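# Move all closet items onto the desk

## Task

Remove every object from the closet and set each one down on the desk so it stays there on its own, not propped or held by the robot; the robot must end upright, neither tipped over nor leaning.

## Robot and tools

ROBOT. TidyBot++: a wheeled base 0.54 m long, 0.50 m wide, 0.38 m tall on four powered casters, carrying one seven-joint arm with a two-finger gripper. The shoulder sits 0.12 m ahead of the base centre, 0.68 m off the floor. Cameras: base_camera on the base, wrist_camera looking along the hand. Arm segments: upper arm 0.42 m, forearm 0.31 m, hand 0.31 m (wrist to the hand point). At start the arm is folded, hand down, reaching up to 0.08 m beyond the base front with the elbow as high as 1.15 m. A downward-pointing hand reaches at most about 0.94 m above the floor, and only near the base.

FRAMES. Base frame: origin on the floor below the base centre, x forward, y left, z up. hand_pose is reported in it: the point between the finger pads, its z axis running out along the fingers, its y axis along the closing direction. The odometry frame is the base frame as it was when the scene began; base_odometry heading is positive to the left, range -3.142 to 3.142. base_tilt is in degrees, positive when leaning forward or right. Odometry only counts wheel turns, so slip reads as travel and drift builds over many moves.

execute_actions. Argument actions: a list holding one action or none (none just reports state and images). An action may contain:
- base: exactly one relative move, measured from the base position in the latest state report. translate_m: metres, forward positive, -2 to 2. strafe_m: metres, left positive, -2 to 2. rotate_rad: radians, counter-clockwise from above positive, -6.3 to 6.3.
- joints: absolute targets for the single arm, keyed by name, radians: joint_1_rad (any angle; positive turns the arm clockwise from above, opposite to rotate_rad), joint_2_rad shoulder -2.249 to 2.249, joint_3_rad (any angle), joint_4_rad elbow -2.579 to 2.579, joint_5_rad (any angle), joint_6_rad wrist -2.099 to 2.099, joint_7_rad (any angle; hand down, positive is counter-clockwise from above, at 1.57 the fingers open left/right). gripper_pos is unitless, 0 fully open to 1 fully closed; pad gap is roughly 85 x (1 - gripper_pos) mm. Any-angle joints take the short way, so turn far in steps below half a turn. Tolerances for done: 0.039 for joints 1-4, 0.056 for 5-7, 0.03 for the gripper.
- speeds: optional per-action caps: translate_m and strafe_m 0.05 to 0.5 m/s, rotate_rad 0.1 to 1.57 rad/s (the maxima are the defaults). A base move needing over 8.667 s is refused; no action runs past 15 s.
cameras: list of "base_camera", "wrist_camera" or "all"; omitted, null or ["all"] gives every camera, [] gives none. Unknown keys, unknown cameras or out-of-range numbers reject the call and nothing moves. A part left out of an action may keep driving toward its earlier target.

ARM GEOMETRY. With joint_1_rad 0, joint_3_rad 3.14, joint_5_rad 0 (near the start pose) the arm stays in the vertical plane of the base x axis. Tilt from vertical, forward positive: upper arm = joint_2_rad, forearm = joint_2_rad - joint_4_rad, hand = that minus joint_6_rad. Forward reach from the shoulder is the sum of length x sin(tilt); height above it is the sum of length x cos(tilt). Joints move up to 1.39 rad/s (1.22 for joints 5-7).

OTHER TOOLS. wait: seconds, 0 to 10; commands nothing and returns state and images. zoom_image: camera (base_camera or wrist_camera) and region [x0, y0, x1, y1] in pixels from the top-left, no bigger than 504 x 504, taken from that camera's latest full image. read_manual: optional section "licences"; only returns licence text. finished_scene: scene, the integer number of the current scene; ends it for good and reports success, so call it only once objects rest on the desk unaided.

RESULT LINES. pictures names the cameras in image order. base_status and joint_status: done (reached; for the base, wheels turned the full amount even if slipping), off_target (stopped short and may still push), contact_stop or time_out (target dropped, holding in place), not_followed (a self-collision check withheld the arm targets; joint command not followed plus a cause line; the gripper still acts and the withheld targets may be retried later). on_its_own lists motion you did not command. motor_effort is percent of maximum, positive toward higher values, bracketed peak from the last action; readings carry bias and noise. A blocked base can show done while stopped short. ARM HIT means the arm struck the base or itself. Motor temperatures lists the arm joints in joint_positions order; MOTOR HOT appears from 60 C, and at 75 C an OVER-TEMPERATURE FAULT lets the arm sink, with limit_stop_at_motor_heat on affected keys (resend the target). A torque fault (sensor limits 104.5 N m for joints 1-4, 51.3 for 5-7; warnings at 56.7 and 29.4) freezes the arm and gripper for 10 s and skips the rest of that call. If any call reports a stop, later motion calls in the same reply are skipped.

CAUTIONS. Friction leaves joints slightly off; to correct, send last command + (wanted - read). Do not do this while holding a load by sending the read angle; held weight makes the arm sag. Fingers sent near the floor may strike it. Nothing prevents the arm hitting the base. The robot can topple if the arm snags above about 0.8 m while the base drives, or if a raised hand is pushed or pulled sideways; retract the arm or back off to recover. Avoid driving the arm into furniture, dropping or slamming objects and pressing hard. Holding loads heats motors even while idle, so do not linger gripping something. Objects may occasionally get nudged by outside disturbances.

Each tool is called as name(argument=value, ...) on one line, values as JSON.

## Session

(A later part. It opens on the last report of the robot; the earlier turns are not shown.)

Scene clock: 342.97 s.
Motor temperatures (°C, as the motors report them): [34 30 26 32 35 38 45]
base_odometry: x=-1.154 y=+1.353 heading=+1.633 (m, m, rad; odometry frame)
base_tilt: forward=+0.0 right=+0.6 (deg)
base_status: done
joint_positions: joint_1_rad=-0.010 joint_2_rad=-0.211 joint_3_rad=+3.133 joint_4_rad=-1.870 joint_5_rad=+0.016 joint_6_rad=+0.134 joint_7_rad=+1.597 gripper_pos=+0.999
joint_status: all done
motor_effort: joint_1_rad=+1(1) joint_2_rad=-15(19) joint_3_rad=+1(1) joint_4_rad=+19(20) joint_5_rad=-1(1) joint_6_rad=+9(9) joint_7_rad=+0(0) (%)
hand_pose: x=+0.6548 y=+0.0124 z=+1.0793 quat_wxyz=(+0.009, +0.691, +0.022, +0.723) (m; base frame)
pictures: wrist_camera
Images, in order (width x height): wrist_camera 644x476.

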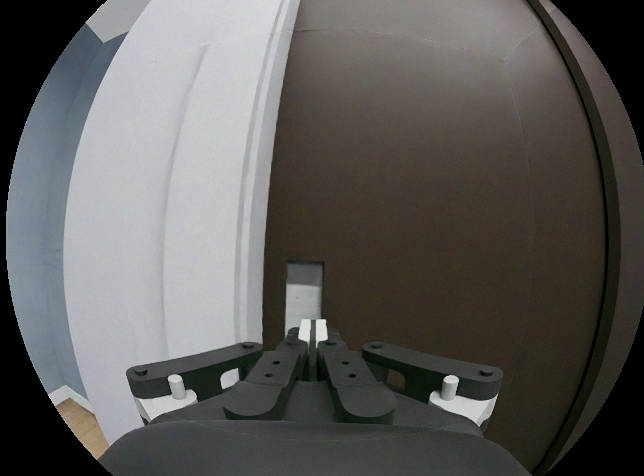

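execute_actions(actions=[{"base":{"strafe_m":0.01}}], cameras=[])

execute_actions(actions=[{"base":{"translate_m":0.09},"speeds":{"translate_m":0.05}}], cameras=["wrist_camera"])

execute_actions(actions=[{"base":{"strafe_m":-0.1},"speeds":{"strafe_m":0.07}}], cameras=["wrist_camera"])

Scene clock: 348.00 s.
Motor temperatures (°C, as the motors report them): [34 30 26 32 35 38 45]
base_odometry: x=-1.164 y=+1.352 heading=+1.632 (m, m, rad; odometry frame)
base_tilt: forward=-0.1 right=+0.7 (deg)
base_status: done
joint_positions: joint_1_rad=-0.010 joint_2_rad=-0.211 joint_3_rad=+3.134 joint_4_rad=-1.870 joint_5_rad=+0.016 joint_6_rad=+0.134 joint_7_rad=+1.597 gripper_pos=+0.999
joint_status: not commanded
motor_effort: joint_1_rad=+0(2) joint_2_rad=-16(16) joint_3_rad=+1(2) joint_4_rad=+19(19) joint_5_rad=-1(1) joint_6_rad=+9(9) joint_7_rad=+1(1) (%)
hand_pose: x=+0.6548 y=+0.0118 z=+1.0793 quat_wxyz=(+0.009, +0.691, +0.022, +0.723) (m; base frame)
pictures: none
No camera images: the call's "cameras" was empty. Leave "cameras" out to get every camera's image.

Scene clock: 350.23 s.
Motor temperatures (°C, as the motors report them): [34 30 26 32 35 38 45]
base_odometry: x=-1.170 y=+1.442 heading=+1.632 (m, m, rad; odometry frame)
base_tilt: forward=-0.1 right=+0.7 (deg)
base_status: done
joint_positions: joint_1_rad=+0.006 joint_2_rad=-0.226 joint_3_rad=+3.151 joint_4_rad=-1.877 joint_5_rad=+0.016 joint_6_rad=+0.127 joint_7_rad=+1.597 gripper_pos=+0.999
joint_status: not commanded
motor_effort: joint_1_rad=-3(5) joint_2_rad=-8(17) joint_3_rad=-3(5) joint_4_rad=+21(23) joint_5_rad=-1(1) joint_6_rad=+10(12) joint_7_rad=+0(0) (%)
hand_pose: x=+0.6489 y=-0.0066 z=+1.0815 quat_wxyz=(+0.019, +0.690, +0.010, +0.723) (m; base frame)
pictures: wrist_camera
Images, in order (width x height): wrist_camera 644x476.

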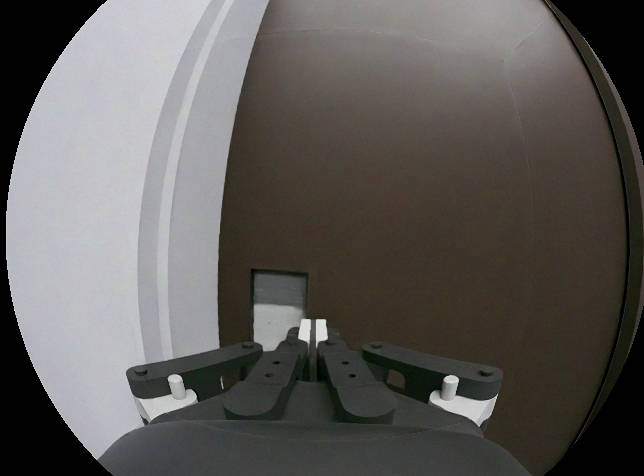

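Scene clock: 352.17 s.
Motor temperatures (°C, as the motors report them): [34 30 26 32 35 38 45]
base_odometry: x=-1.070 y=+1.448 heading=+1.633 (m, m, rad; odometry frame)
base_tilt: forward=+0.0 right=+0.7 (deg)
base_status: done
joint_positions: joint_1_rad=+0.000 joint_2_rad=-0.224 joint_3_rad=+3.138 joint_4_rad=-1.876 joint_5_rad=+0.016 joint_6_rad=+0.127 joint_7_rad=+1.597 gripper_pos=+0.999
joint_status: not commanded
motor_effort: joint_1_rad=+1(3) joint_2_rad=-15(15) joint_3_rad=+1(3) joint_4_rad=+19(21) joint_5_rad=-1(1) joint_6_rad=+9(10) joint_7_rad=+0(1) (%)
hand_pose: x=+0.6498 y=+0.0037 z=+1.0811 quat_wxyz=(+0.014, +0.690, +0.017, +0.723) (m; base frame)
pictures: wrist_camera
Images, in order (width x height): wrist_camera 644x476.

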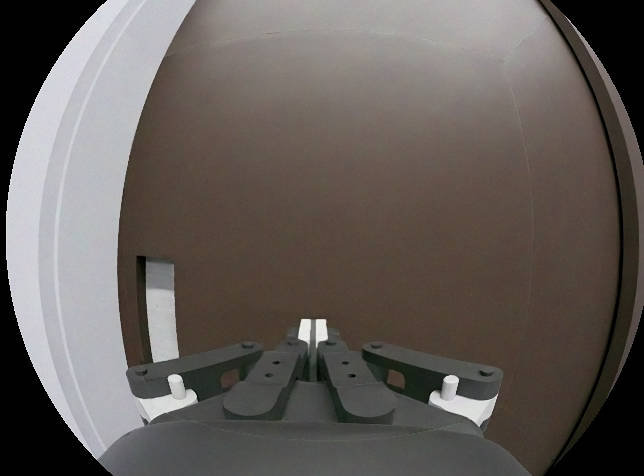

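execute_actions(actions=[{"base":{"translate_m":-0.1}}], cameras=[])

execute_actions(actions=[{"base":{"strafe_m":0.1},"joints":{"joint_7_rad":3.14}}], cameras=["wrist_camera"])

Scene clock: 358.60 s.
Motor temperatures (°C, as the motors report them): [34 30 26 32 35 38 45]
base_odometry: x=-1.063 y=+1.348 heading=+1.633 (m, m, rad; odometry frame)
base_tilt: forward=-0.1 right=+0.7 (deg)
base_status: done
joint_positions: joint_1_rad=+0.000 joint_2_rad=-0.215 joint_3_rad=+3.138 joint_4_rad=-1.876 joint_5_rad=+0.016 joint_6_rad=+0.127 joint_7_rad=+1.597 gripper_pos=+0.999
joint_status: not commanded
motor_effort: joint_1_rad=+0(0) joint_2_rad=-15(18) joint_3_rad=+0(1) joint_4_rad=+19(20) joint_5_rad=-1(1) joint_6_rad=+9(9) joint_7_rad=+0(1) (%)
hand_pose: x=+0.6534 y=+0.0037 z=+1.0762 quat_wxyz=(+0.014, +0.694, +0.017, +0.720) (m; base frame)
pictures: none
No camera images: the call's "cameras" was empty. Leave "cameras" out to get every camera's image.

Scene clock: 360.37 s.
Motor temperatures (°C, as the motors report them): [34 30 26 32 35 38 45]
base_odometry: x=-1.163 y=+1.342 heading=+1.633 (m, m, rad; odometry frame)
base_tilt: forward=-0.1 right=+0.7 (deg)
base_status: done
joint_positions: joint_1_rad=+0.000 joint_2_rad=-0.215 joint_3_rad=+3.137 joint_4_rad=-1.876 joint_5_rad=+0.016 joint_6_rad=+0.127 joint_7_rad=+3.122 gripper_pos=+0.999
joint_status: all done
motor_effort: joint_1_rad=+0(2) joint_2_rad=-15(17) joint_3_rad=+1(3) joint_4_rad=+19(20) joint_5_rad=-1(1) joint_6_rad=+9(9) joint_7_rad=+0(0) (%)
hand_pose: x=+0.6534 y=+0.0046 z=+1.0762 quat_wxyz=(+0.507, +0.490, +0.491, +0.511) (m; base frame)
pictures: wrist_camera
Images, in order (width x height): wrist_camera 644x476.

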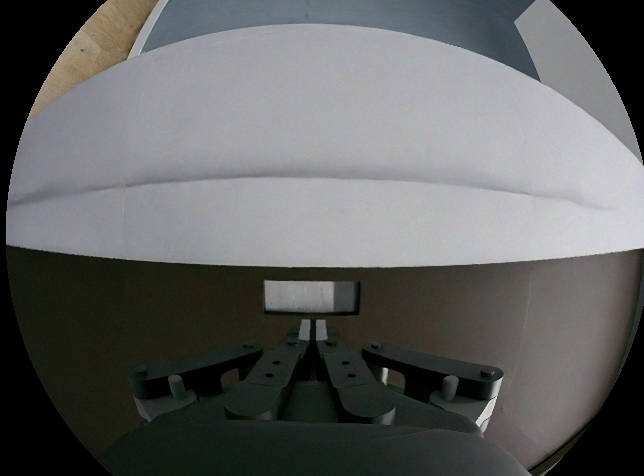

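Wrong side; flip.

execute_actions(actions=[{"joints":{"joint_7_rad":1.57}}], cameras=[])

execute_actions(actions=[{"joints":{"joint_7_rad":0.0}}], cameras=["wrist_camera"])

Scene clock: 365.83 s.
Motor temperatures (°C, as the motors report them): [34 30 26 32 35 38 45]
base_odometry: x=-1.163 y=+1.342 heading=+1.633 (m, m, rad; odometry frame)
base_tilt: forward=-0.1 right=+0.6 (deg)
base_status: not commanded
joint_positions: joint_1_rad=+0.000 joint_2_rad=-0.215 joint_3_rad=+3.137 joint_4_rad=-1.876 joint_5_rad=+0.016 joint_6_rad=+0.127 joint_7_rad=+1.588 gripper_pos=+0.999
joint_status: all done
motor_effort: joint_1_rad=+1(1) joint_2_rad=-15(15) joint_3_rad=+1(1) joint_4_rad=+19(19) joint_5_rad=-1(1) joint_6_rad=+9(9) joint_7_rad=+0(0) (%)
hand_pose: x=+0.6534 y=+0.0046 z=+1.0762 quat_wxyz=(+0.010, +0.694, +0.014, +0.720) (m; base frame)
pictures: none
No camera images: the call's "cameras" was empty. Leave "cameras" out to get every camera's image.

Scene clock: 367.60 s.
Motor temperatures (°C, as the motors report them): [34 30 26 32 35 38 45]
base_odometry: x=-1.163 y=+1.342 heading=+1.633 (m, m, rad; odometry frame)
base_tilt: forward=-0.1 right=+0.6 (deg)
base_status: not commanded
joint_positions: joint_1_rad=+0.000 joint_2_rad=-0.215 joint_3_rad=+3.137 joint_4_rad=-1.876 joint_5_rad=+0.016 joint_6_rad=+0.127 joint_7_rad=+0.018 gripper_pos=+0.999
joint_status: all done
motor_effort: joint_1_rad=+0(0) joint_2_rad=-14(15) joint_3_rad=+0(1) joint_4_rad=+19(19) joint_5_rad=-1(1) joint_6_rad=+9(9) joint_7_rad=+0(1) (%)
hand_pose: x=+0.6534 y=+0.0046 z=+1.0762 quat_wxyz=(-0.502, +0.501, -0.480, +0.517) (m; base frame)
pictures: wrist_camera
Images, in order (width x height): wrist_camera 644x476.

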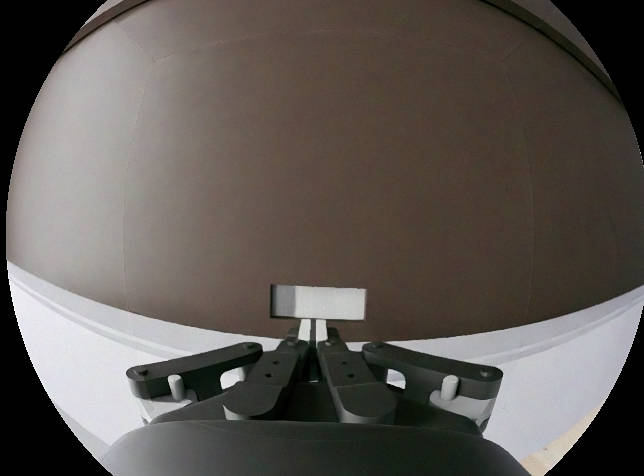

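execute_actions(actions=[{"base":{"translate_m":0.105},"speeds":{"translate_m":0.06}}], cameras=["wrist_camera"])

execute_actions(actions=[{"base":{"strafe_m":-0.1},"speeds":{"strafe_m":0.07}}], cameras=["wrist_camera"])

Scene clock: 374.77 s.
Motor temperatures (°C, as the motors report them): [34 30 26 32 35 38 45]
base_odometry: x=-1.170 y=+1.447 heading=+1.633 (m, m, rad; odometry frame)
base_tilt: forward=-0.1 right=+0.7 (deg)
base_status: done
joint_positions: joint_1_rad=+0.000 joint_2_rad=-0.214 joint_3_rad=+3.137 joint_4_rad=-1.876 joint_5_rad=+0.016 joint_6_rad=+0.127 joint_7_rad=+0.018 gripper_pos=+0.999
joint_status: not commanded
motor_effort: joint_1_rad=+0(0) joint_2_rad=-15(18) joint_3_rad=+1(1) joint_4_rad=+19(21) joint_5_rad=-1(1) joint_6_rad=+9(10) joint_7_rad=+0(0) (%)
hand_pose: x=+0.6536 y=+0.0046 z=+1.0759 quat_wxyz=(-0.502, +0.501, -0.480, +0.516) (m; base frame)
pictures: wrist_camera
Images, in order (width x height): wrist_camera 644x476.

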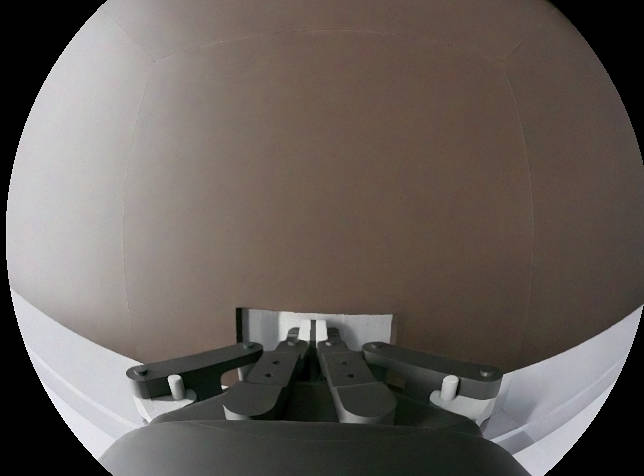

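Scene clock: 376.70 s.
Motor temperatures (°C, as the motors report them): [34 30 26 32 35 38 45]
base_odometry: x=-1.070 y=+1.453 heading=+1.633 (m, m, rad; odometry frame)
base_tilt: forward=+0.0 right=+0.7 (deg)
base_status: done
joint_positions: joint_1_rad=-0.020 joint_2_rad=-0.214 joint_3_rad=+3.121 joint_4_rad=-1.876 joint_5_rad=+0.016 joint_6_rad=+0.127 joint_7_rad=+0.018 gripper_pos=+0.999
joint_status: not commanded
motor_effort: joint_1_rad=+2(7) joint_2_rad=-14(15) joint_3_rad=+3(8) joint_4_rad=+19(20) joint_5_rad=-1(2) joint_6_rad=+9(9) joint_7_rad=+1(0) (%)
hand_pose: x=+0.6529 y=+0.0253 z=+1.0759 quat_wxyz=(-0.510, +0.510, -0.470, +0.508) (m; base frame)
pictures: wrist_camera
Images, in order (width x height): wrist_camera 644x476.

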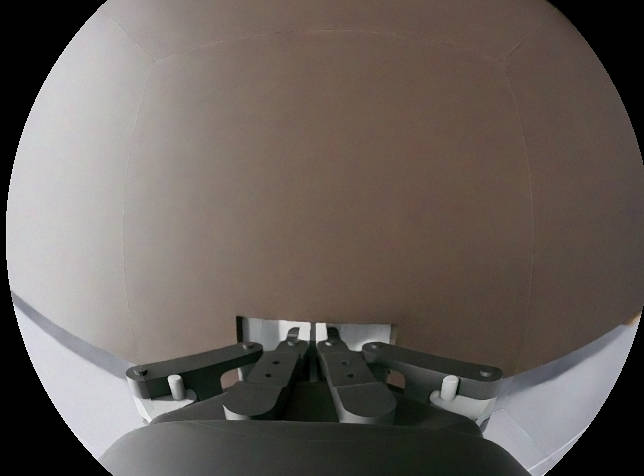

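execute_actions(actions=[{"base":{"translate_m":0.012}}], cameras=[])

execute_actions(actions=[{"base":{"strafe_m":-0.11},"speeds":{"strafe_m":0.07}}], cameras=[])

execute_actions(actions=[{"base":{"translate_m":0.012}}], cameras=[])

execute_actions(actions=[{"base":{"strafe_m":-0.11},"speeds":{"strafe_m":0.07}}], cameras=[])

execute_actions(actions=[{"base":{"translate_m":0.012}}], cameras=[])

execute_actions(actions=[{"base":{"strafe_m":-0.11},"speeds":{"strafe_m":0.07}}], cameras=["wrist_camera"])

Scene clock: 388.40 s.
Motor temperatures (°C, as the motors report them): [34 30 26 32 35 38 45]
base_odometry: x=-1.071 y=+1.465 heading=+1.633 (m, m, rad; odometry frame)
base_tilt: forward=-0.1 right=+0.7 (deg)
base_status: done
joint_positions: joint_1_rad=-0.020 joint_2_rad=-0.232 joint_3_rad=+3.120 joint_4_rad=-1.884 joint_5_rad=+0.016 joint_6_rad=+0.120 joint_7_rad=+0.018 gripper_pos=+0.999
joint_status: not commanded
motor_effort: joint_1_rad=+2(6) joint_2_rad=-7(15) joint_3_rad=+4(6) joint_4_rad=+22(25) joint_5_rad=-1(1) joint_6_rad=+11(14) joint_7_rad=+1(0) (%)
hand_pose: x=+0.6458 y=+0.0254 z=+1.0775 quat_wxyz=(-0.510, +0.510, -0.470, +0.509) (m; base frame)
pictures: none
No camera images: the call's "cameras" was empty. Leave "cameras" out to get every camera's image.

Scene clock: 390.50 s.
Motor temperatures (°C, as the motors report them): [34 30 26 32 35 38 45]
base_odometry: x=-0.961 y=+1.472 heading=+1.633 (m, m, rad; odometry frame)
base_tilt: forward=-0.1 right=+0.7 (deg)
base_status: done
joint_positions: joint_1_rad=-0.025 joint_2_rad=-0.229 joint_3_rad=+3.115 joint_4_rad=-1.881 joint_5_rad=+0.016 joint_6_rad=+0.120 joint_7_rad=+0.018 gripper_pos=+0.999
joint_status: not commanded
motor_effort: joint_1_rad=+3(9) joint_2_rad=-14(14) joint_3_rad=+3(10) joint_4_rad=+18(22) joint_5_rad=-1(2) joint_6_rad=+8(11) joint_7_rad=+1(1) (%)
hand_pose: x=+0.6469 y=+0.0314 z=+1.0775 quat_wxyz=(-0.513, +0.513, -0.467, +0.506) (m; base frame)
pictures: none
No camera images: the call's "cameras" was empty. Leave "cameras" out to get every camera's image.

Scene clock: 391.10 s.
Motor temperatures (°C, as the motors report them): [34 30 26 32 35 38 45]
base_odometry: x=-0.962 y=+1.484 heading=+1.633 (m, m, rad; odometry frame)
base_tilt: forward=-0.1 right=+0.7 (deg)
base_status: done
joint_positions: joint_1_rad=-0.025 joint_2_rad=-0.252 joint_3_rad=+3.115 joint_4_rad=-1.898 joint_5_rad=+0.016 joint_6_rad=+0.113 joint_7_rad=+0.018 gripper_pos=+0.999
joint_status: not commanded
motor_effort: joint_1_rad=+4(5) joint_2_rad=-3(13) joint_3_rad=+5(6) joint_4_rad=+24(26) joint_5_rad=-1(1) joint_6_rad=+13(14) joint_7_rad=+0(0) (%)
hand_pose: x=+0.6373 y=+0.0311 z=+1.0774 quat_wxyz=(-0.513, +0.513, -0.467, +0.506) (m; base frame)
pictures: none
No camera images: the call's "cameras" was empty. Leave "cameras" out to get every camera's image.

Scene clock: 393.17 s.
Motor temperatures (°C, as the motors report them): [34 30 26 32 35 38 45]
base_odometry: x=-0.852 y=+1.491 heading=+1.633 (m, m, rad; odometry frame)
base_tilt: forward=-0.1 right=+0.6 (deg)
base_status: done
joint_positions: joint_1_rad=-0.031 joint_2_rad=-0.248 joint_3_rad=+3.107 joint_4_rad=-1.894 joint_5_rad=+0.016 joint_6_rad=+0.113 joint_7_rad=+0.018 gripper_pos=+0.999
joint_status: not commanded
motor_effort: joint_1_rad=+4(11) joint_2_rad=-5(10) joint_3_rad=+5(11) joint_4_rad=+22(24) joint_5_rad=-1(2) joint_6_rad=+11(13) joint_7_rad=+0(1) (%)
hand_pose: x=+0.6387 y=+0.0390 z=+1.0775 quat_wxyz=(-0.515, +0.517, -0.463, +0.503) (m; base frame)
pictures: none
No camera images: the call's "cameras" was empty. Leave "cameras" out to get every camera's image.

Scene clock: 393.77 s.
Motor temperatures (°C, as the motors report them): [34 30 26 32 35 38 45]
base_odometry: x=-0.853 y=+1.502 heading=+1.633 (m, m, rad; odometry frame)
base_tilt: forward=-0.1 right=+0.7 (deg)
base_status: done
joint_positions: joint_1_rad=-0.031 joint_2_rad=-0.272 joint_3_rad=+3.107 joint_4_rad=-1.907 joint_5_rad=+0.016 joint_6_rad=+0.099 joint_7_rad=+0.018 gripper_pos=+0.999
joint_status: not commanded
motor_effort: joint_1_rad=+4(5) joint_2_rad=+2(5) joint_3_rad=+6(7) joint_4_rad=+25(28) joint_5_rad=-1(1) joint_6_rad=+14(16) joint_7_rad=+0(0) (%)
hand_pose: x=+0.6291 y=+0.0384 z=+1.0775 quat_wxyz=(-0.514, +0.518, -0.464, +0.503) (m; base frame)
pictures: none
No camera images: the call's "cameras" was empty. Leave "cameras" out to get every camera's image.

Scene clock: 395.83 s.
Motor temperatures (°C, as the motors report them): [34 30 26 32 35 38 45]
base_odometry: x=-0.743 y=+1.510 heading=+1.633 (m, m, rad; odometry frame)
base_tilt: forward=-0.1 right=+0.6 (deg)
base_status: done
joint_positions: joint_1_rad=-0.038 joint_2_rad=-0.268 joint_3_rad=+3.099 joint_4_rad=-1.903 joint_5_rad=+0.016 joint_6_rad=+0.099 joint_7_rad=+0.018 gripper_pos=+0.999
joint_status: not commanded
motor_effort: joint_1_rad=+5(11) joint_2_rad=-2(8) joint_3_rad=+6(12) joint_4_rad=+25(26) joint_5_rad=-1(2) joint_6_rad=+14(15) joint_7_rad=+1(0) (%)
hand_pose: x=+0.6300 y=+0.0468 z=+1.0776 quat_wxyz=(-0.517, +0.521, -0.459, +0.499) (m; base frame)
pictures: wrist_camera
Images, in order (width x height): wrist_camera 644x476.

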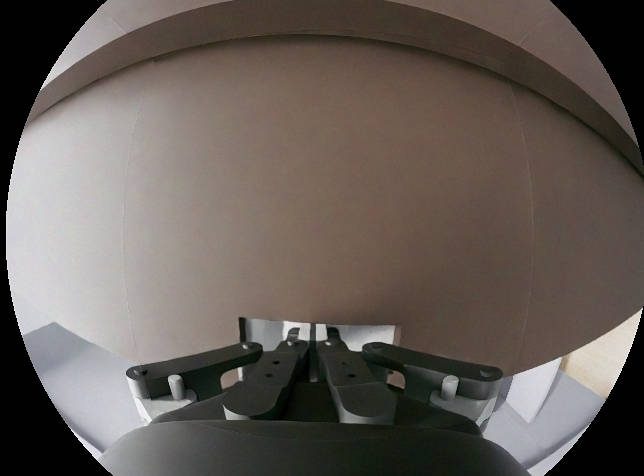

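Another 0.1, then back out and view.

execute_actions(actions=[{"base":{"strafe_m":-0.1},"speeds":{"strafe_m":0.07}}], cameras=[])

execute_actions(actions=[{"base":{"strafe_m":0.04},"speeds":{"strafe_m":0.07}}], cameras=[])

execute_actions(actions=[{"base":{"translate_m":-0.35}}], cameras=[])

execute_actions(actions=[{"base":{"strafe_m":0.27},"joints":{"joint_7_rad":1.57,"joint_6_rad":-0.25,"gripper_pos":0}}], cameras=["wrist_camera"])

Scene clock: 404.13 s.
Motor temperatures (°C, as the motors report them): [34 30 26 32 35 38 45]
base_odometry: x=-0.643 y=+1.516 heading=+1.634 (m, m, rad; odometry frame)
base_tilt: forward=-0.1 right=+0.7 (deg)
base_status: done
joint_positions: joint_1_rad=-0.043 joint_2_rad=-0.266 joint_3_rad=+3.093 joint_4_rad=-1.902 joint_5_rad=+0.016 joint_6_rad=+0.099 joint_7_rad=+0.018 gripper_pos=+0.999
joint_status: not commanded
motor_effort: joint_1_rad=+5(12) joint_2_rad=-2(7) joint_3_rad=+7(13) joint_4_rad=+24(27) joint_5_rad=-2(2) joint_6_rad=+13(15) joint_7_rad=+1(1) (%)
hand_pose: x=+0.6300 y=+0.0530 z=+1.0776 quat_wxyz=(-0.520, +0.524, -0.456, +0.497) (m; base frame)
pictures: none
No camera images: the call's "cameras" was empty. Leave "cameras" out to get every camera's image.

Scene clock: 405.17 s.
Motor temperatures (°C, as the motors report them): [34 30 26 32 35 38 45]
base_odometry: x=-0.683 y=+1.513 heading=+1.634 (m, m, rad; odometry frame)
base_tilt: forward=-0.1 right=+0.6 (deg)
base_status: done
joint_positions: joint_1_rad=-0.010 joint_2_rad=-0.271 joint_3_rad=+3.129 joint_4_rad=-1.904 joint_5_rad=+0.016 joint_6_rad=+0.093 joint_7_rad=+0.018 gripper_pos=+0.999
joint_status: not commanded
motor_effort: joint_1_rad=+2(6) joint_2_rad=+5(6) joint_3_rad=+3(7) joint_4_rad=+28(28) joint_5_rad=-1(1) joint_6_rad=+16(16) joint_7_rad=+1(1) (%)
hand_pose: x=+0.6309 y=+0.0147 z=+1.0775 quat_wxyz=(-0.504, +0.507, -0.477, +0.511) (m; base frame)
pictures: none
No camera images: the call's "cameras" was empty. Leave "cameras" out to get every camera's image.

Scene clock: 407.20 s.
Motor temperatures (°C, as the motors report them): [34 30 26 32 35 38 45]
base_odometry: x=-0.661 y=+1.164 heading=+1.634 (m, m, rad; odometry frame)
base_tilt: forward=-0.1 right=+0.7 (deg)
base_status: done
joint_positions: joint_1_rad=-0.009 joint_2_rad=-0.198 joint_3_rad=+3.133 joint_4_rad=-1.872 joint_5_rad=+0.016 joint_6_rad=+0.093 joint_7_rad=+0.018 gripper_pos=+0.999
joint_status: not commanded
motor_effort: joint_1_rad=+1(2) joint_2_rad=-15(20) joint_3_rad=+1(3) joint_4_rad=+19(27) joint_5_rad=-1(1) joint_6_rad=+9(15) joint_7_rad=+0(0) (%)
hand_pose: x=+0.6598 y=+0.0121 z=+1.0591 quat_wxyz=(-0.493, +0.516, -0.488, +0.502) (m; base frame)
pictures: none
No camera images: the call's "cameras" was empty. Leave "cameras" out to get every camera's image.

Scene clock: 409.03 s.
Motor temperatures (°C, as the motors report them): [34 30 26 32 35 38 45]
base_odometry: x=-0.931 y=+1.147 heading=+1.635 (m, m, rad; odometry frame)
base_tilt: forward=-0.1 right=+0.6 (deg)
base_status: done
joint_positions: joint_1_rad=-0.009 joint_2_rad=-0.198 joint_3_rad=+3.133 joint_4_rad=-1.872 joint_5_rad=+0.016 joint_6_rad=-0.213 joint_7_rad=+1.552 gripper_pos=+0.000
joint_status: all done
motor_effort: joint_1_rad=+0(2) joint_2_rad=-16(17) joint_3_rad=+1(3) joint_4_rad=+19(19) joint_5_rad=-1(1) joint_6_rad=+8(9) joint_7_rad=+0(1) (%)
hand_pose: x=+0.6445 y=+0.0097 z=+0.9654 quat_wxyz=(-0.004, +0.809, +0.005, +0.587) (m; base frame)
pictures: wrist_camera
Images, in order (width x height): wrist_camera 644x476.

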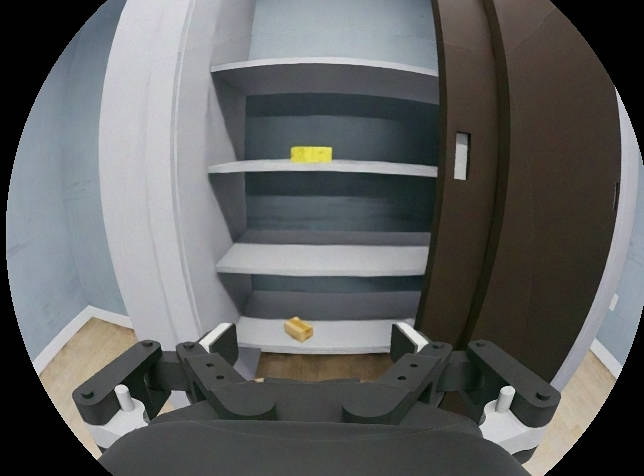

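execute_actions(actions=[{"base":{"translate_m":0.15},"joints":{"joint_2_rad":0.1,"joint_4_rad":-0.92,"joint_6_rad":-0.9}}], cameras=["wrist_camera"])

Scene clock: 419.03 s.
Motor temperatures (°C, as the motors report them): [34 30 26 32 35 38 45]
base_odometry: x=-0.941 y=+1.297 heading=+1.635 (m, m, rad; odometry frame)
base_tilt: forward=-0.1 right=+0.6 (deg)
base_status: done
joint_positions: joint_1_rad=-0.009 joint_2_rad=+0.072 joint_3_rad=+3.133 joint_4_rad=-0.937 joint_5_rad=+0.016 joint_6_rad=-0.859 joint_7_rad=+1.552 gripper_pos=+0.000
joint_status: all done
motor_effort: joint_1_rad=-1(1) joint_2_rad=-24(24) joint_3_rad=+0(1) joint_4_rad=+17(19) joint_5_rad=-1(1) joint_6_rad=+9(9) joint_7_rad=+0(0) (%)
hand_pose: x=+0.7130 y=+0.0074 z=+1.1773 quat_wxyz=(-0.003, +0.804, +0.000, +0.594) (m; base frame)
pictures: wrist_camera
Images, in order (width x height): wrist_camera 644x476.

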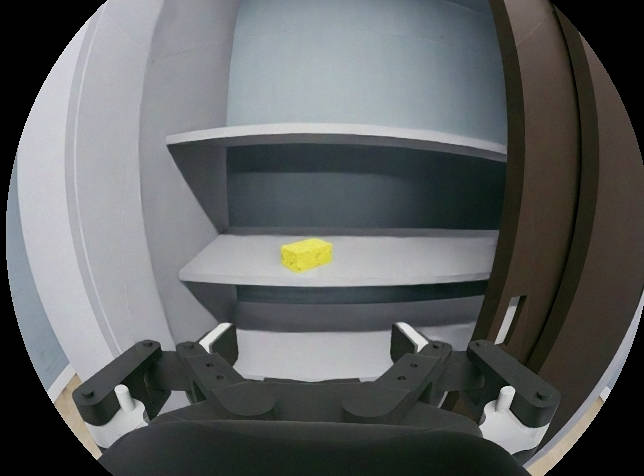

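execute_actions(actions=[{"base":{"strafe_m":-0.035},"joints":{"joint_4_rad":-1.28,"joint_6_rad":-0.54,"gripper_pos":1}}], cameras=[])

execute_actions(actions=[{"base":{"translate_m":0.25},"speeds":{"translate_m":0.2}}], cameras=["wrist_camera"])

Scene clock: 442.47 s.
Motor temperatures (°C, as the motors report them): [34 30 26 32 35 38 45]
base_odometry: x=-0.906 y=+1.299 heading=+1.635 (m, m, rad; odometry frame)
base_tilt: forward=-0.1 right=+0.7 (deg)
base_status: done
joint_positions: joint_1_rad=-0.004 joint_2_rad=+0.081 joint_3_rad=+3.136 joint_4_rad=-1.266 joint_5_rad=+0.016 joint_6_rad=-0.581 joint_7_rad=+1.552 gripper_pos=+0.999
joint_status: all done
motor_effort: joint_1_rad=+1(2) joint_2_rad=-26(26) joint_3_rad=+0(2) joint_4_rad=+19(20) joint_5_rad=-1(0) joint_6_rad=+8(9) joint_7_rad=-1(1) (%)
hand_pose: x=+0.7513 y=+0.0047 z=+1.0621 quat_wxyz=(-0.001, +0.821, -0.001, +0.570) (m; base frame)
pictures: none
No camera images: the call's "cameras" was empty. Leave "cameras" out to get every camera's image.

Scene clock: 444.47 s.
Motor temperatures (°C, as the motors report them): [34 30 26 32 35 38 45]
base_odometry: x=-0.921 y=+1.549 heading=+1.635 (m, m, rad; odometry frame)
base_tilt: forward=-0.1 right=+0.7 (deg)
base_status: done
joint_positions: joint_1_rad=-0.004 joint_2_rad=+0.088 joint_3_rad=+3.136 joint_4_rad=-1.266 joint_5_rad=+0.016 joint_6_rad=-0.578 joint_7_rad=+1.552 gripper_pos=+0.999
joint_status: not commanded
motor_effort: joint_1_rad=+1(1) joint_2_rad=-26(28) joint_3_rad=+0(1) joint_4_rad=+19(20) joint_5_rad=-1(1) joint_6_rad=+9(9) joint_7_rad=+0(0) (%)
hand_pose: x=+0.7542 y=+0.0047 z=+1.0583 quat_wxyz=(-0.001, +0.823, -0.001, +0.568) (m; base frame)
pictures: wrist_camera
Images, in order (width x height): wrist_camera 644x476.

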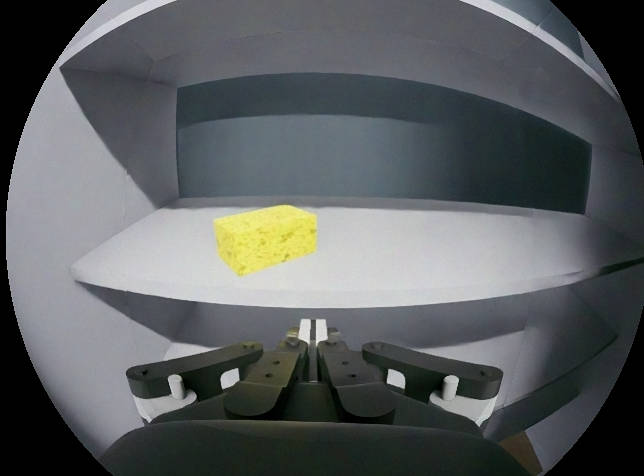

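execute_actions(actions=[{"base":{"strafe_m":0.02},"joints":{"joint_6_rad":-0.45}}], cameras=[])

execute_actions(actions=[{"base":{"translate_m":0.12},"speeds":{"translate_m":0.08}}], cameras=["wrist_camera"])

Scene clock: 453.80 s.
Motor temperatures (°C, as the motors report them): [34 30 26 32 35 38 45]
base_odometry: x=-0.942 y=+1.548 heading=+1.635 (m, m, rad; odometry frame)
base_tilt: forward=-0.1 right=+0.7 (deg)
base_status: done
joint_positions: joint_1_rad=-0.005 joint_2_rad=+0.088 joint_3_rad=+3.136 joint_4_rad=-1.268 joint_5_rad=+0.016 joint_6_rad=-0.481 joint_7_rad=+1.552 gripper_pos=+0.999
joint_status: all done
motor_effort: joint_1_rad=+0(2) joint_2_rad=-25(28) joint_3_rad=+1(1) joint_4_rad=+18(20) joint_5_rad=-1(2) joint_6_rad=+9(9) joint_7_rad=+0(0) (%)
hand_pose: x=+0.7635 y=+0.0056 z=+1.0859 quat_wxyz=(-0.002, +0.795, +0.000, +0.607) (m; base frame)
pictures: none
No camera images: the call's "cameras" was empty. Leave "cameras" out to get every camera's image.

Scene clock: 455.80 s.
Motor temperatures (°C, as the motors report them): [34 30 26 32 35 38 45]
base_odometry: x=-0.949 y=+1.668 heading=+1.635 (m, m, rad; odometry frame)
base_tilt: forward=-0.1 right=+0.7 (deg)
base_status: done
joint_positions: joint_1_rad=-0.005 joint_2_rad=+0.091 joint_3_rad=+3.136 joint_4_rad=-1.268 joint_5_rad=+0.016 joint_6_rad=-0.480 joint_7_rad=+1.552 gripper_pos=+0.999
joint_status: not commanded
motor_effort: joint_1_rad=+1(1) joint_2_rad=-26(30) joint_3_rad=+0(0) joint_4_rad=+19(20) joint_5_rad=-1(1) joint_6_rad=+9(9) joint_7_rad=+0(0) (%)
hand_pose: x=+0.7645 y=+0.0056 z=+1.0843 quat_wxyz=(-0.002, +0.795, +0.000, +0.606) (m; base frame)
pictures: wrist_camera
Images, in order (width x height): wrist_camera 644x476.

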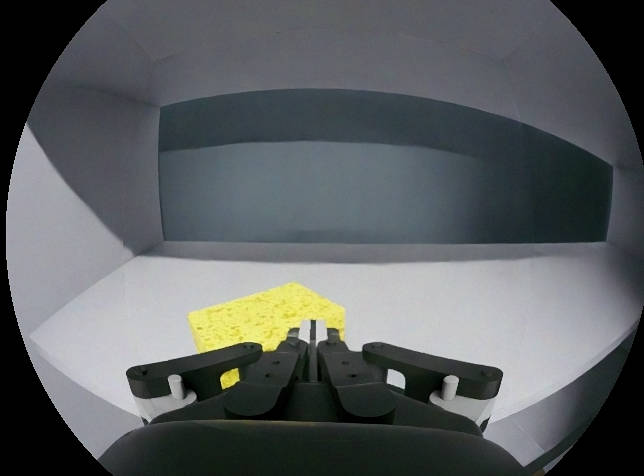

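execute_actions(actions=[{"joints":{"joint_6_rad":-0.56}}], cameras=[])

execute_actions(actions=[{"base":{"translate_m":0.08},"speeds":{"translate_m":0.06}}], cameras=["wrist_camera"])

execute_actions(actions=[{"base":{"translate_m":-0.15},"speeds":{"translate_m":0.15}}], cameras=["wrist_camera"])

Scene clock: 461.70 s.
Motor temperatures (°C, as the motors report them): [34 30 26 32 35 38 45]
base_odometry: x=-0.949 y=+1.667 heading=+1.635 (m, m, rad; odometry frame)
base_tilt: forward=-0.1 right=+0.7 (deg)
base_status: not commanded
joint_positions: joint_1_rad=-0.005 joint_2_rad=+0.091 joint_3_rad=+3.136 joint_4_rad=-1.269 joint_5_rad=+0.016 joint_6_rad=-0.525 joint_7_rad=+1.552 gripper_pos=+0.999
joint_status: all done
motor_effort: joint_1_rad=+0(0) joint_2_rad=-27(28) joint_3_rad=+0(0) joint_4_rad=+19(19) joint_5_rad=-1(1) joint_6_rad=+9(9) joint_7_rad=+0(1) (%)
hand_pose: x=+0.7605 y=+0.0054 z=+1.0706 quat_wxyz=(-0.001, +0.809, +0.000, +0.588) (m; base frame)
pictures: none
No camera images: the call's "cameras" was empty. Leave "cameras" out to get every camera's image.

Scene clock: 463.53 s.
Motor temperatures (°C, as the motors report them): [34 30 26 32 35 38 45]
base_odometry: x=-0.955 y=+1.747 heading=+1.635 (m, m, rad; odometry frame)
base_tilt: forward=-0.1 right=+0.7 (deg)
base_status: done
joint_positions: joint_1_rad=-0.005 joint_2_rad=+0.092 joint_3_rad=+3.136 joint_4_rad=-1.269 joint_5_rad=+0.016 joint_6_rad=-0.525 joint_7_rad=+1.552 gripper_pos=+0.999
joint_status: not commanded
motor_effort: joint_1_rad=+0(1) joint_2_rad=-26(31) joint_3_rad=+1(1) joint_4_rad=+19(19) joint_5_rad=-1(1) joint_6_rad=+9(9) joint_7_rad=+1(0) (%)
hand_pose: x=+0.7608 y=+0.0054 z=+1.0700 quat_wxyz=(-0.001, +0.809, +0.000, +0.587) (m; base frame)
pictures: wrist_camera
Images, in order (width x height): wrist_camera 644x476.

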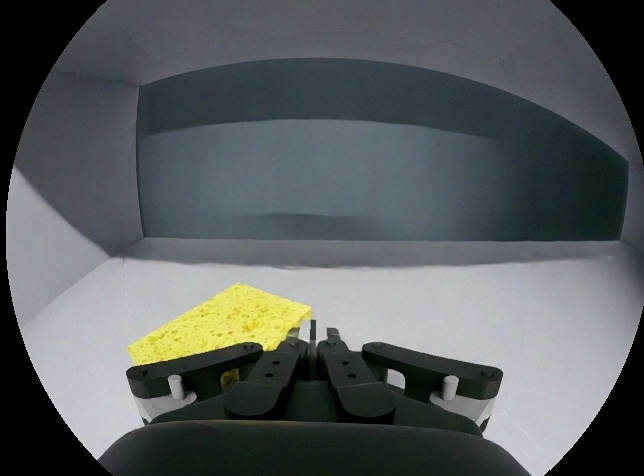

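Scene clock: 465.17 s.
Motor temperatures (°C, as the motors report them): [34 30 26 32 35 38 45]
base_odometry: x=-0.945 y=+1.598 heading=+1.636 (m, m, rad; odometry frame)
base_tilt: forward=+0.0 right=+0.6 (deg)
base_status: done
joint_positions: joint_1_rad=-0.005 joint_2_rad=+0.094 joint_3_rad=+3.136 joint_4_rad=-1.269 joint_5_rad=+0.016 joint_6_rad=-0.526 joint_7_rad=+1.552 gripper_pos=+0.999
joint_status: not commanded
motor_effort: joint_1_rad=-1(1) joint_2_rad=-26(30) joint_3_rad=+0(0) joint_4_rad=+19(20) joint_5_rad=-1(1) joint_6_rad=+9(9) joint_7_rad=+0(1) (%)
hand_pose: x=+0.7617 y=+0.0054 z=+1.0684 quat_wxyz=(-0.001, +0.810, +0.000, +0.586) (m; base frame)
pictures: wrist_camera
Images, in order (width x height): wrist_camera 644x476.

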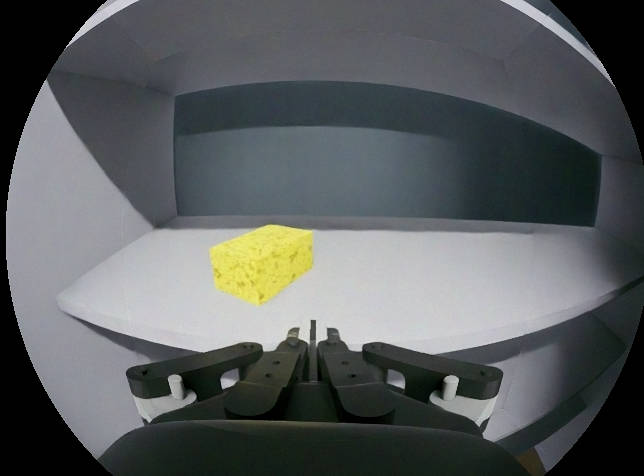

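execute_actions(actions=[{"base":{"translate_m":0.14},"speeds":{"translate_m":0.1}}], cameras=[])

execute_actions(actions=[{"base":{"strafe_m":0.04},"speeds":{"strafe_m":0.05}}], cameras=[])

execute_actions(actions=[{"base":{"strafe_m":-0.015},"speeds":{"strafe_m":0.05}}], cameras=[])

execute_actions(actions=[{"base":{"translate_m":-0.16},"speeds":{"translate_m":0.15}}], cameras=["wrist_camera"])

Scene clock: 473.37 s.
Motor temperatures (°C, as the motors report them): [34 30 26 32 35 38 45]
base_odometry: x=-0.954 y=+1.738 heading=+1.637 (m, m, rad; odometry frame)
base_tilt: forward=-0.1 right=+0.7 (deg)
base_status: done
joint_positions: joint_1_rad=-0.005 joint_2_rad=+0.095 joint_3_rad=+3.136 joint_4_rad=-1.269 joint_5_rad=+0.016 joint_6_rad=-0.526 joint_7_rad=+1.552 gripper_pos=+0.999
joint_status: not commanded
motor_effort: joint_1_rad=+1(0) joint_2_rad=-28(31) joint_3_rad=+1(0) joint_4_rad=+19(20) joint_5_rad=-1(1) joint_6_rad=+9(9) joint_7_rad=+0(1) (%)
hand_pose: x=+0.7621 y=+0.0054 z=+1.0675 quat_wxyz=(-0.001, +0.810, +0.000, +0.586) (m; base frame)
pictures: none
No camera images: the call's "cameras" was empty. Leave "cameras" out to get every camera's image.

Scene clock: 474.63 s.
Motor temperatures (°C, as the motors report them): [34 30 26 32 35 38 45]
base_odometry: x=-0.994 y=+1.735 heading=+1.636 (m, m, rad; odometry frame)
base_tilt: forward=-0.1 right=+0.6 (deg)
base_status: done
joint_positions: joint_1_rad=-0.005 joint_2_rad=+0.095 joint_3_rad=+3.136 joint_4_rad=-1.269 joint_5_rad=+0.016 joint_6_rad=-0.526 joint_7_rad=+1.552 gripper_pos=+0.999
joint_status: not commanded
motor_effort: joint_1_rad=+1(2) joint_2_rad=-27(27) joint_3_rad=+0(1) joint_4_rad=+19(19) joint_5_rad=-1(1) joint_6_rad=+8(9) joint_7_rad=+0(0) (%)
hand_pose: x=+0.7621 y=+0.0051 z=+1.0675 quat_wxyz=(-0.001, +0.810, +0.000, +0.586) (m; base frame)
pictures: none
No camera images: the call's "cameras" was empty. Leave "cameras" out to get every camera's image.

Scene clock: 475.40 s.
Motor temperatures (°C, as the motors report them): [34 30 26 32 35 38 45]
base_odometry: x=-0.979 y=+1.736 heading=+1.636 (m, m, rad; odometry frame)
base_tilt: forward=-0.1 right=+0.6 (deg)
base_status: done
joint_positions: joint_1_rad=-0.004 joint_2_rad=+0.095 joint_3_rad=+3.136 joint_4_rad=-1.269 joint_5_rad=+0.016 joint_6_rad=-0.526 joint_7_rad=+1.552 gripper_pos=+0.999
joint_status: not commanded
motor_effort: joint_1_rad=+0(4) joint_2_rad=-26(29) joint_3_rad=+1(2) joint_4_rad=+19(20) joint_5_rad=-1(0) joint_6_rad=+9(9) joint_7_rad=+0(1) (%)
hand_pose: x=+0.7621 y=+0.0050 z=+1.0675 quat_wxyz=(-0.001, +0.810, +0.000, +0.586) (m; base frame)
pictures: none
No camera images: the call's "cameras" was empty. Leave "cameras" out to get every camera's image.

Scene clock: 477.13 s.
Motor temperatures (°C, as the motors report them): [34 30 26 32 35 38 45]
base_odometry: x=-0.969 y=+1.576 heading=+1.636 (m, m, rad; odometry frame)
base_tilt: forward=+0.0 right=+0.7 (deg)
base_status: done
joint_positions: joint_1_rad=-0.004 joint_2_rad=+0.096 joint_3_rad=+3.136 joint_4_rad=-1.269 joint_5_rad=+0.016 joint_6_rad=-0.526 joint_7_rad=+1.552 gripper_pos=+0.999
joint_status: not commanded
motor_effort: joint_1_rad=+0(1) joint_2_rad=-26(33) joint_3_rad=+1(0) joint_4_rad=+18(20) joint_5_rad=-1(1) joint_6_rad=+9(9) joint_7_rad=+0(0) (%)
hand_pose: x=+0.7623 y=+0.0050 z=+1.0669 quat_wxyz=(-0.001, +0.811, +0.000, +0.585) (m; base frame)
pictures: wrist_camera
Images, in order (width x height): wrist_camera 644x476.

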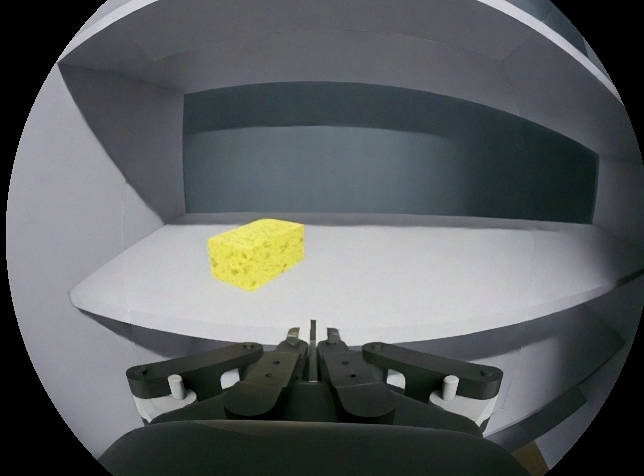

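execute_actions(actions=[{"base":{"strafe_m":0.135},"speeds":{"strafe_m":0.15}}], cameras=[])

execute_actions(actions=[{"base":{"translate_m":0.09},"speeds":{"translate_m":0.1}}], cameras=["wrist_camera"])

execute_actions(actions=[{"base":{"strafe_m":-0.07},"speeds":{"strafe_m":0.05}}], cameras=["wrist_camera"])

execute_actions(actions=[{"base":{"translate_m":-0.1},"speeds":{"translate_m":0.15}}], cameras=["wrist_camera"])

Scene clock: 492.60 s.
Motor temperatures (°C, as the motors report them): [34 30 26 32 35 38 45]
base_odometry: x=-1.104 y=+1.567 heading=+1.637 (m, m, rad; odometry frame)
base_tilt: forward=-0.1 right=+0.7 (deg)
base_status: done
joint_positions: joint_1_rad=-0.004 joint_2_rad=+0.096 joint_3_rad=+3.136 joint_4_rad=-1.269 joint_5_rad=+0.016 joint_6_rad=-0.527 joint_7_rad=+1.552 gripper_pos=+0.999
joint_status: not commanded
motor_effort: joint_1_rad=+1(3) joint_2_rad=-26(28) joint_3_rad=+1(2) joint_4_rad=+19(19) joint_5_rad=-1(1) joint_6_rad=+8(9) joint_7_rad=+0(0) (%)
hand_pose: x=+0.7623 y=+0.0044 z=+1.0669 quat_wxyz=(-0.001, +0.811, -0.001, +0.585) (m; base frame)
pictures: none
No camera images: the call's "cameras" was empty. Leave "cameras" out to get every camera's image.

Scene clock: 494.07 s.
Motor temperatures (°C, as the motors report them): [34 30 26 32 35 38 45]
base_odometry: x=-1.110 y=+1.657 heading=+1.637 (m, m, rad; odometry frame)
base_tilt: forward=-0.1 right=+0.7 (deg)
base_status: done
joint_positions: joint_1_rad=-0.004 joint_2_rad=+0.097 joint_3_rad=+3.136 joint_4_rad=-1.269 joint_5_rad=+0.016 joint_6_rad=-0.527 joint_7_rad=+1.552 gripper_pos=+0.999
joint_status: not commanded
motor_effort: joint_1_rad=-1(0) joint_2_rad=-27(30) joint_3_rad=+1(0) joint_4_rad=+19(20) joint_5_rad=-1(1) joint_6_rad=+9(9) joint_7_rad=+0(1) (%)
hand_pose: x=+0.7626 y=+0.0044 z=+1.0663 quat_wxyz=(-0.001, +0.811, -0.001, +0.585) (m; base frame)
pictures: wrist_camera
Images, in order (width x height): wrist_camera 644x476.

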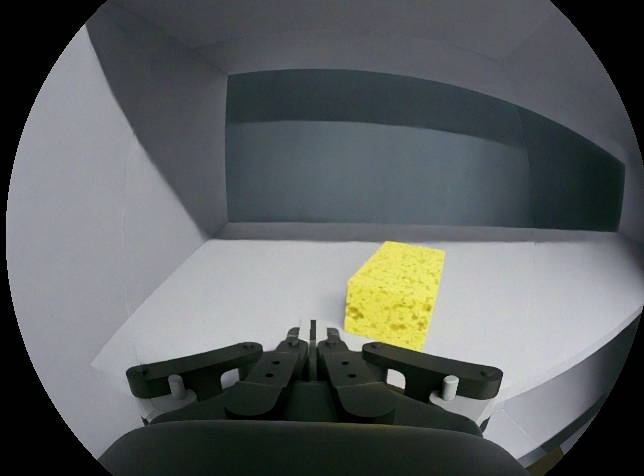

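Scene clock: 495.93 s.
Motor temperatures (°C, as the motors report them): [34 30 26 32 35 38 45]
base_odometry: x=-1.040 y=+1.662 heading=+1.637 (m, m, rad; odometry frame)
base_tilt: forward=-0.1 right=+0.6 (deg)
base_status: done
joint_positions: joint_1_rad=-0.004 joint_2_rad=+0.097 joint_3_rad=+3.137 joint_4_rad=-1.269 joint_5_rad=+0.016 joint_6_rad=-0.527 joint_7_rad=+1.552 gripper_pos=+0.999
joint_status: not commanded
motor_effort: joint_1_rad=+1(2) joint_2_rad=-26(28) joint_3_rad=+0(2) joint_4_rad=+18(19) joint_5_rad=-1(1) joint_6_rad=+9(9) joint_7_rad=+0(0) (%)
hand_pose: x=+0.7626 y=+0.0042 z=+1.0663 quat_wxyz=(-0.001, +0.811, -0.001, +0.585) (m; base frame)
pictures: wrist_camera
Images, in order (width x height): wrist_camera 644x476.

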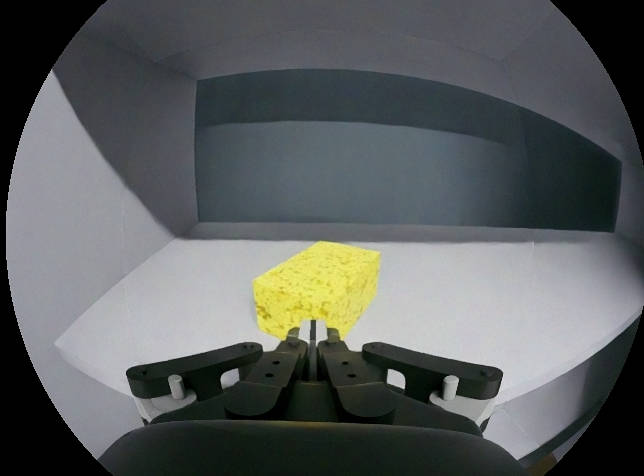

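Scene clock: 497.27 s.
Motor temperatures (°C, as the motors report them): [34 30 26 32 35 38 45]
base_odometry: x=-1.033 y=+1.562 heading=+1.637 (m, m, rad; odometry frame)
base_tilt: forward=-0.1 right=+0.7 (deg)
base_status: done
joint_positions: joint_1_rad=-0.004 joint_2_rad=+0.097 joint_3_rad=+3.137 joint_4_rad=-1.269 joint_5_rad=+0.016 joint_6_rad=-0.527 joint_7_rad=+1.552 gripper_pos=+0.999
joint_status: not commanded
motor_effort: joint_1_rad=+0(1) joint_2_rad=-25(31) joint_3_rad=+1(0) joint_4_rad=+18(20) joint_5_rad=-1(1) joint_6_rad=+8(9) joint_7_rad=+0(0) (%)
hand_pose: x=+0.7626 y=+0.0042 z=+1.0661 quat_wxyz=(-0.001, +0.811, -0.001, +0.585) (m; base frame)
pictures: wrist_camera
Images, in order (width x height): wrist_camera 644x476.

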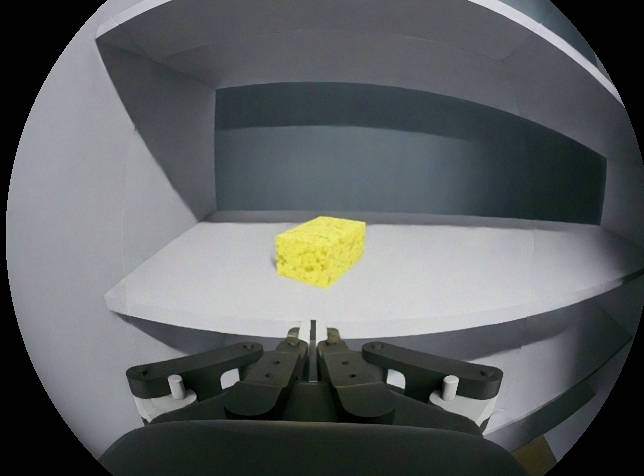

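execute_actions(actions=[{"base":{"strafe_m":0.01},"joints":{"gripper_pos":0}}], cameras=[])

execute_actions(actions=[{"base":{"translate_m":0.17},"speeds":{"translate_m":0.08}}], cameras=["wrist_camera"])

execute_actions(actions=[{"joints":{"gripper_pos":1}}], cameras=["wrist_camera"])

Scene clock: 504.67 s.
Motor temperatures (°C, as the motors report them): [34 30 26 32 35 38 45]
base_odometry: x=-1.043 y=+1.561 heading=+1.637 (m, m, rad; odometry frame)
base_tilt: forward=-0.1 right=+0.7 (deg)
base_status: done
joint_positions: joint_1_rad=-0.004 joint_2_rad=+0.097 joint_3_rad=+3.137 joint_4_rad=-1.269 joint_5_rad=+0.016 joint_6_rad=-0.527 joint_7_rad=+1.552 gripper_pos=+0.000
joint_status: all done
motor_effort: joint_1_rad=+1(3) joint_2_rad=-27(29) joint_3_rad=+1(2) joint_4_rad=+19(20) joint_5_rad=-1(0) joint_6_rad=+8(9) joint_7_rad=+0(0) (%)
hand_pose: x=+0.7626 y=+0.0043 z=+1.0661 quat_wxyz=(-0.001, +0.811, -0.001, +0.585) (m; base frame)
pictures: none
No camera images: the call's "cameras" was empty. Leave "cameras" out to get every camera's image.

Scene clock: 507.30 s.
Motor temperatures (°C, as the motors report them): [34 30 26 32 35 38 45]
base_odometry: x=-1.055 y=+1.731 heading=+1.637 (m, m, rad; odometry frame)
base_tilt: forward=+0.0 right=+0.6 (deg)
base_status: done
joint_positions: joint_1_rad=-0.004 joint_2_rad=+0.097 joint_3_rad=+3.137 joint_4_rad=-1.269 joint_5_rad=+0.016 joint_6_rad=-0.527 joint_7_rad=+1.552 gripper_pos=+0.000
joint_status: not commanded
motor_effort: joint_1_rad=+0(2) joint_2_rad=-27(30) joint_3_rad=+0(1) joint_4_rad=+19(19) joint_5_rad=-1(1) joint_6_rad=+8(9) joint_7_rad=+0(0) (%)
hand_pose: x=+0.7628 y=+0.0043 z=+1.0658 quat_wxyz=(-0.001, +0.811, -0.001, +0.584) (m; base frame)
pictures: wrist_camera
Images, in order (width x height): wrist_camera 644x476.

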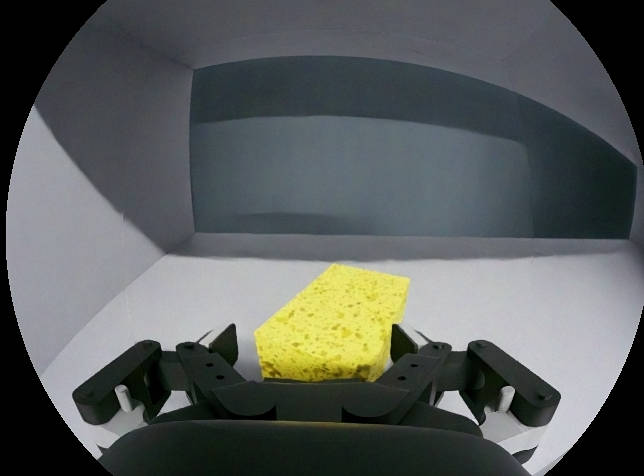

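Scene clock: 508.40 s.
Motor temperatures (°C, as the motors report them): [34 30 26 32 35 38 45]
base_odometry: x=-1.055 y=+1.731 heading=+1.637 (m, m, rad; odometry frame)
base_tilt: forward=-0.1 right=+0.7 (deg)
base_status: not commanded
joint_positions: joint_1_rad=-0.004 joint_2_rad=+0.095 joint_3_rad=+3.137 joint_4_rad=-1.270 joint_5_rad=+0.016 joint_6_rad=-0.527 joint_7_rad=+1.552 gripper_pos=+0.365
joint_status: gripper_pos off_target (ended at +0.365, target +1.000)
motor_effort: joint_1_rad=+0(0) joint_2_rad=-25(27) joint_3_rad=+0(1) joint_4_rad=+17(19) joint_5_rad=-1(1) joint_6_rad=+7(8) joint_7_rad=+0(0) (%)
hand_pose: x=+0.7618 y=+0.0043 z=+1.0671 quat_wxyz=(-0.001, +0.811, -0.001, +0.585) (m; base frame)
pictures: wrist_camera
Images, in order (width x height): wrist_camera 644x476.

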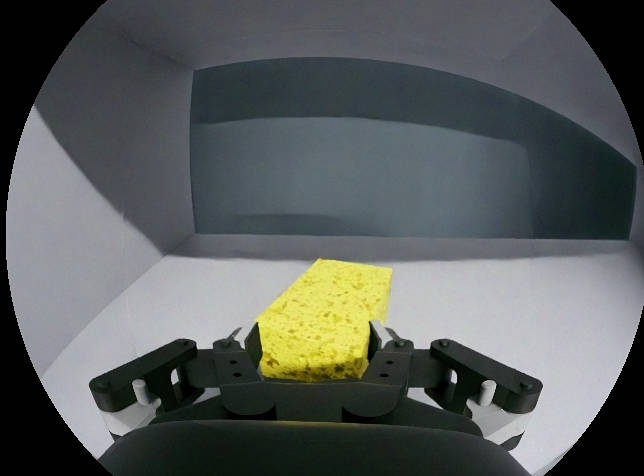

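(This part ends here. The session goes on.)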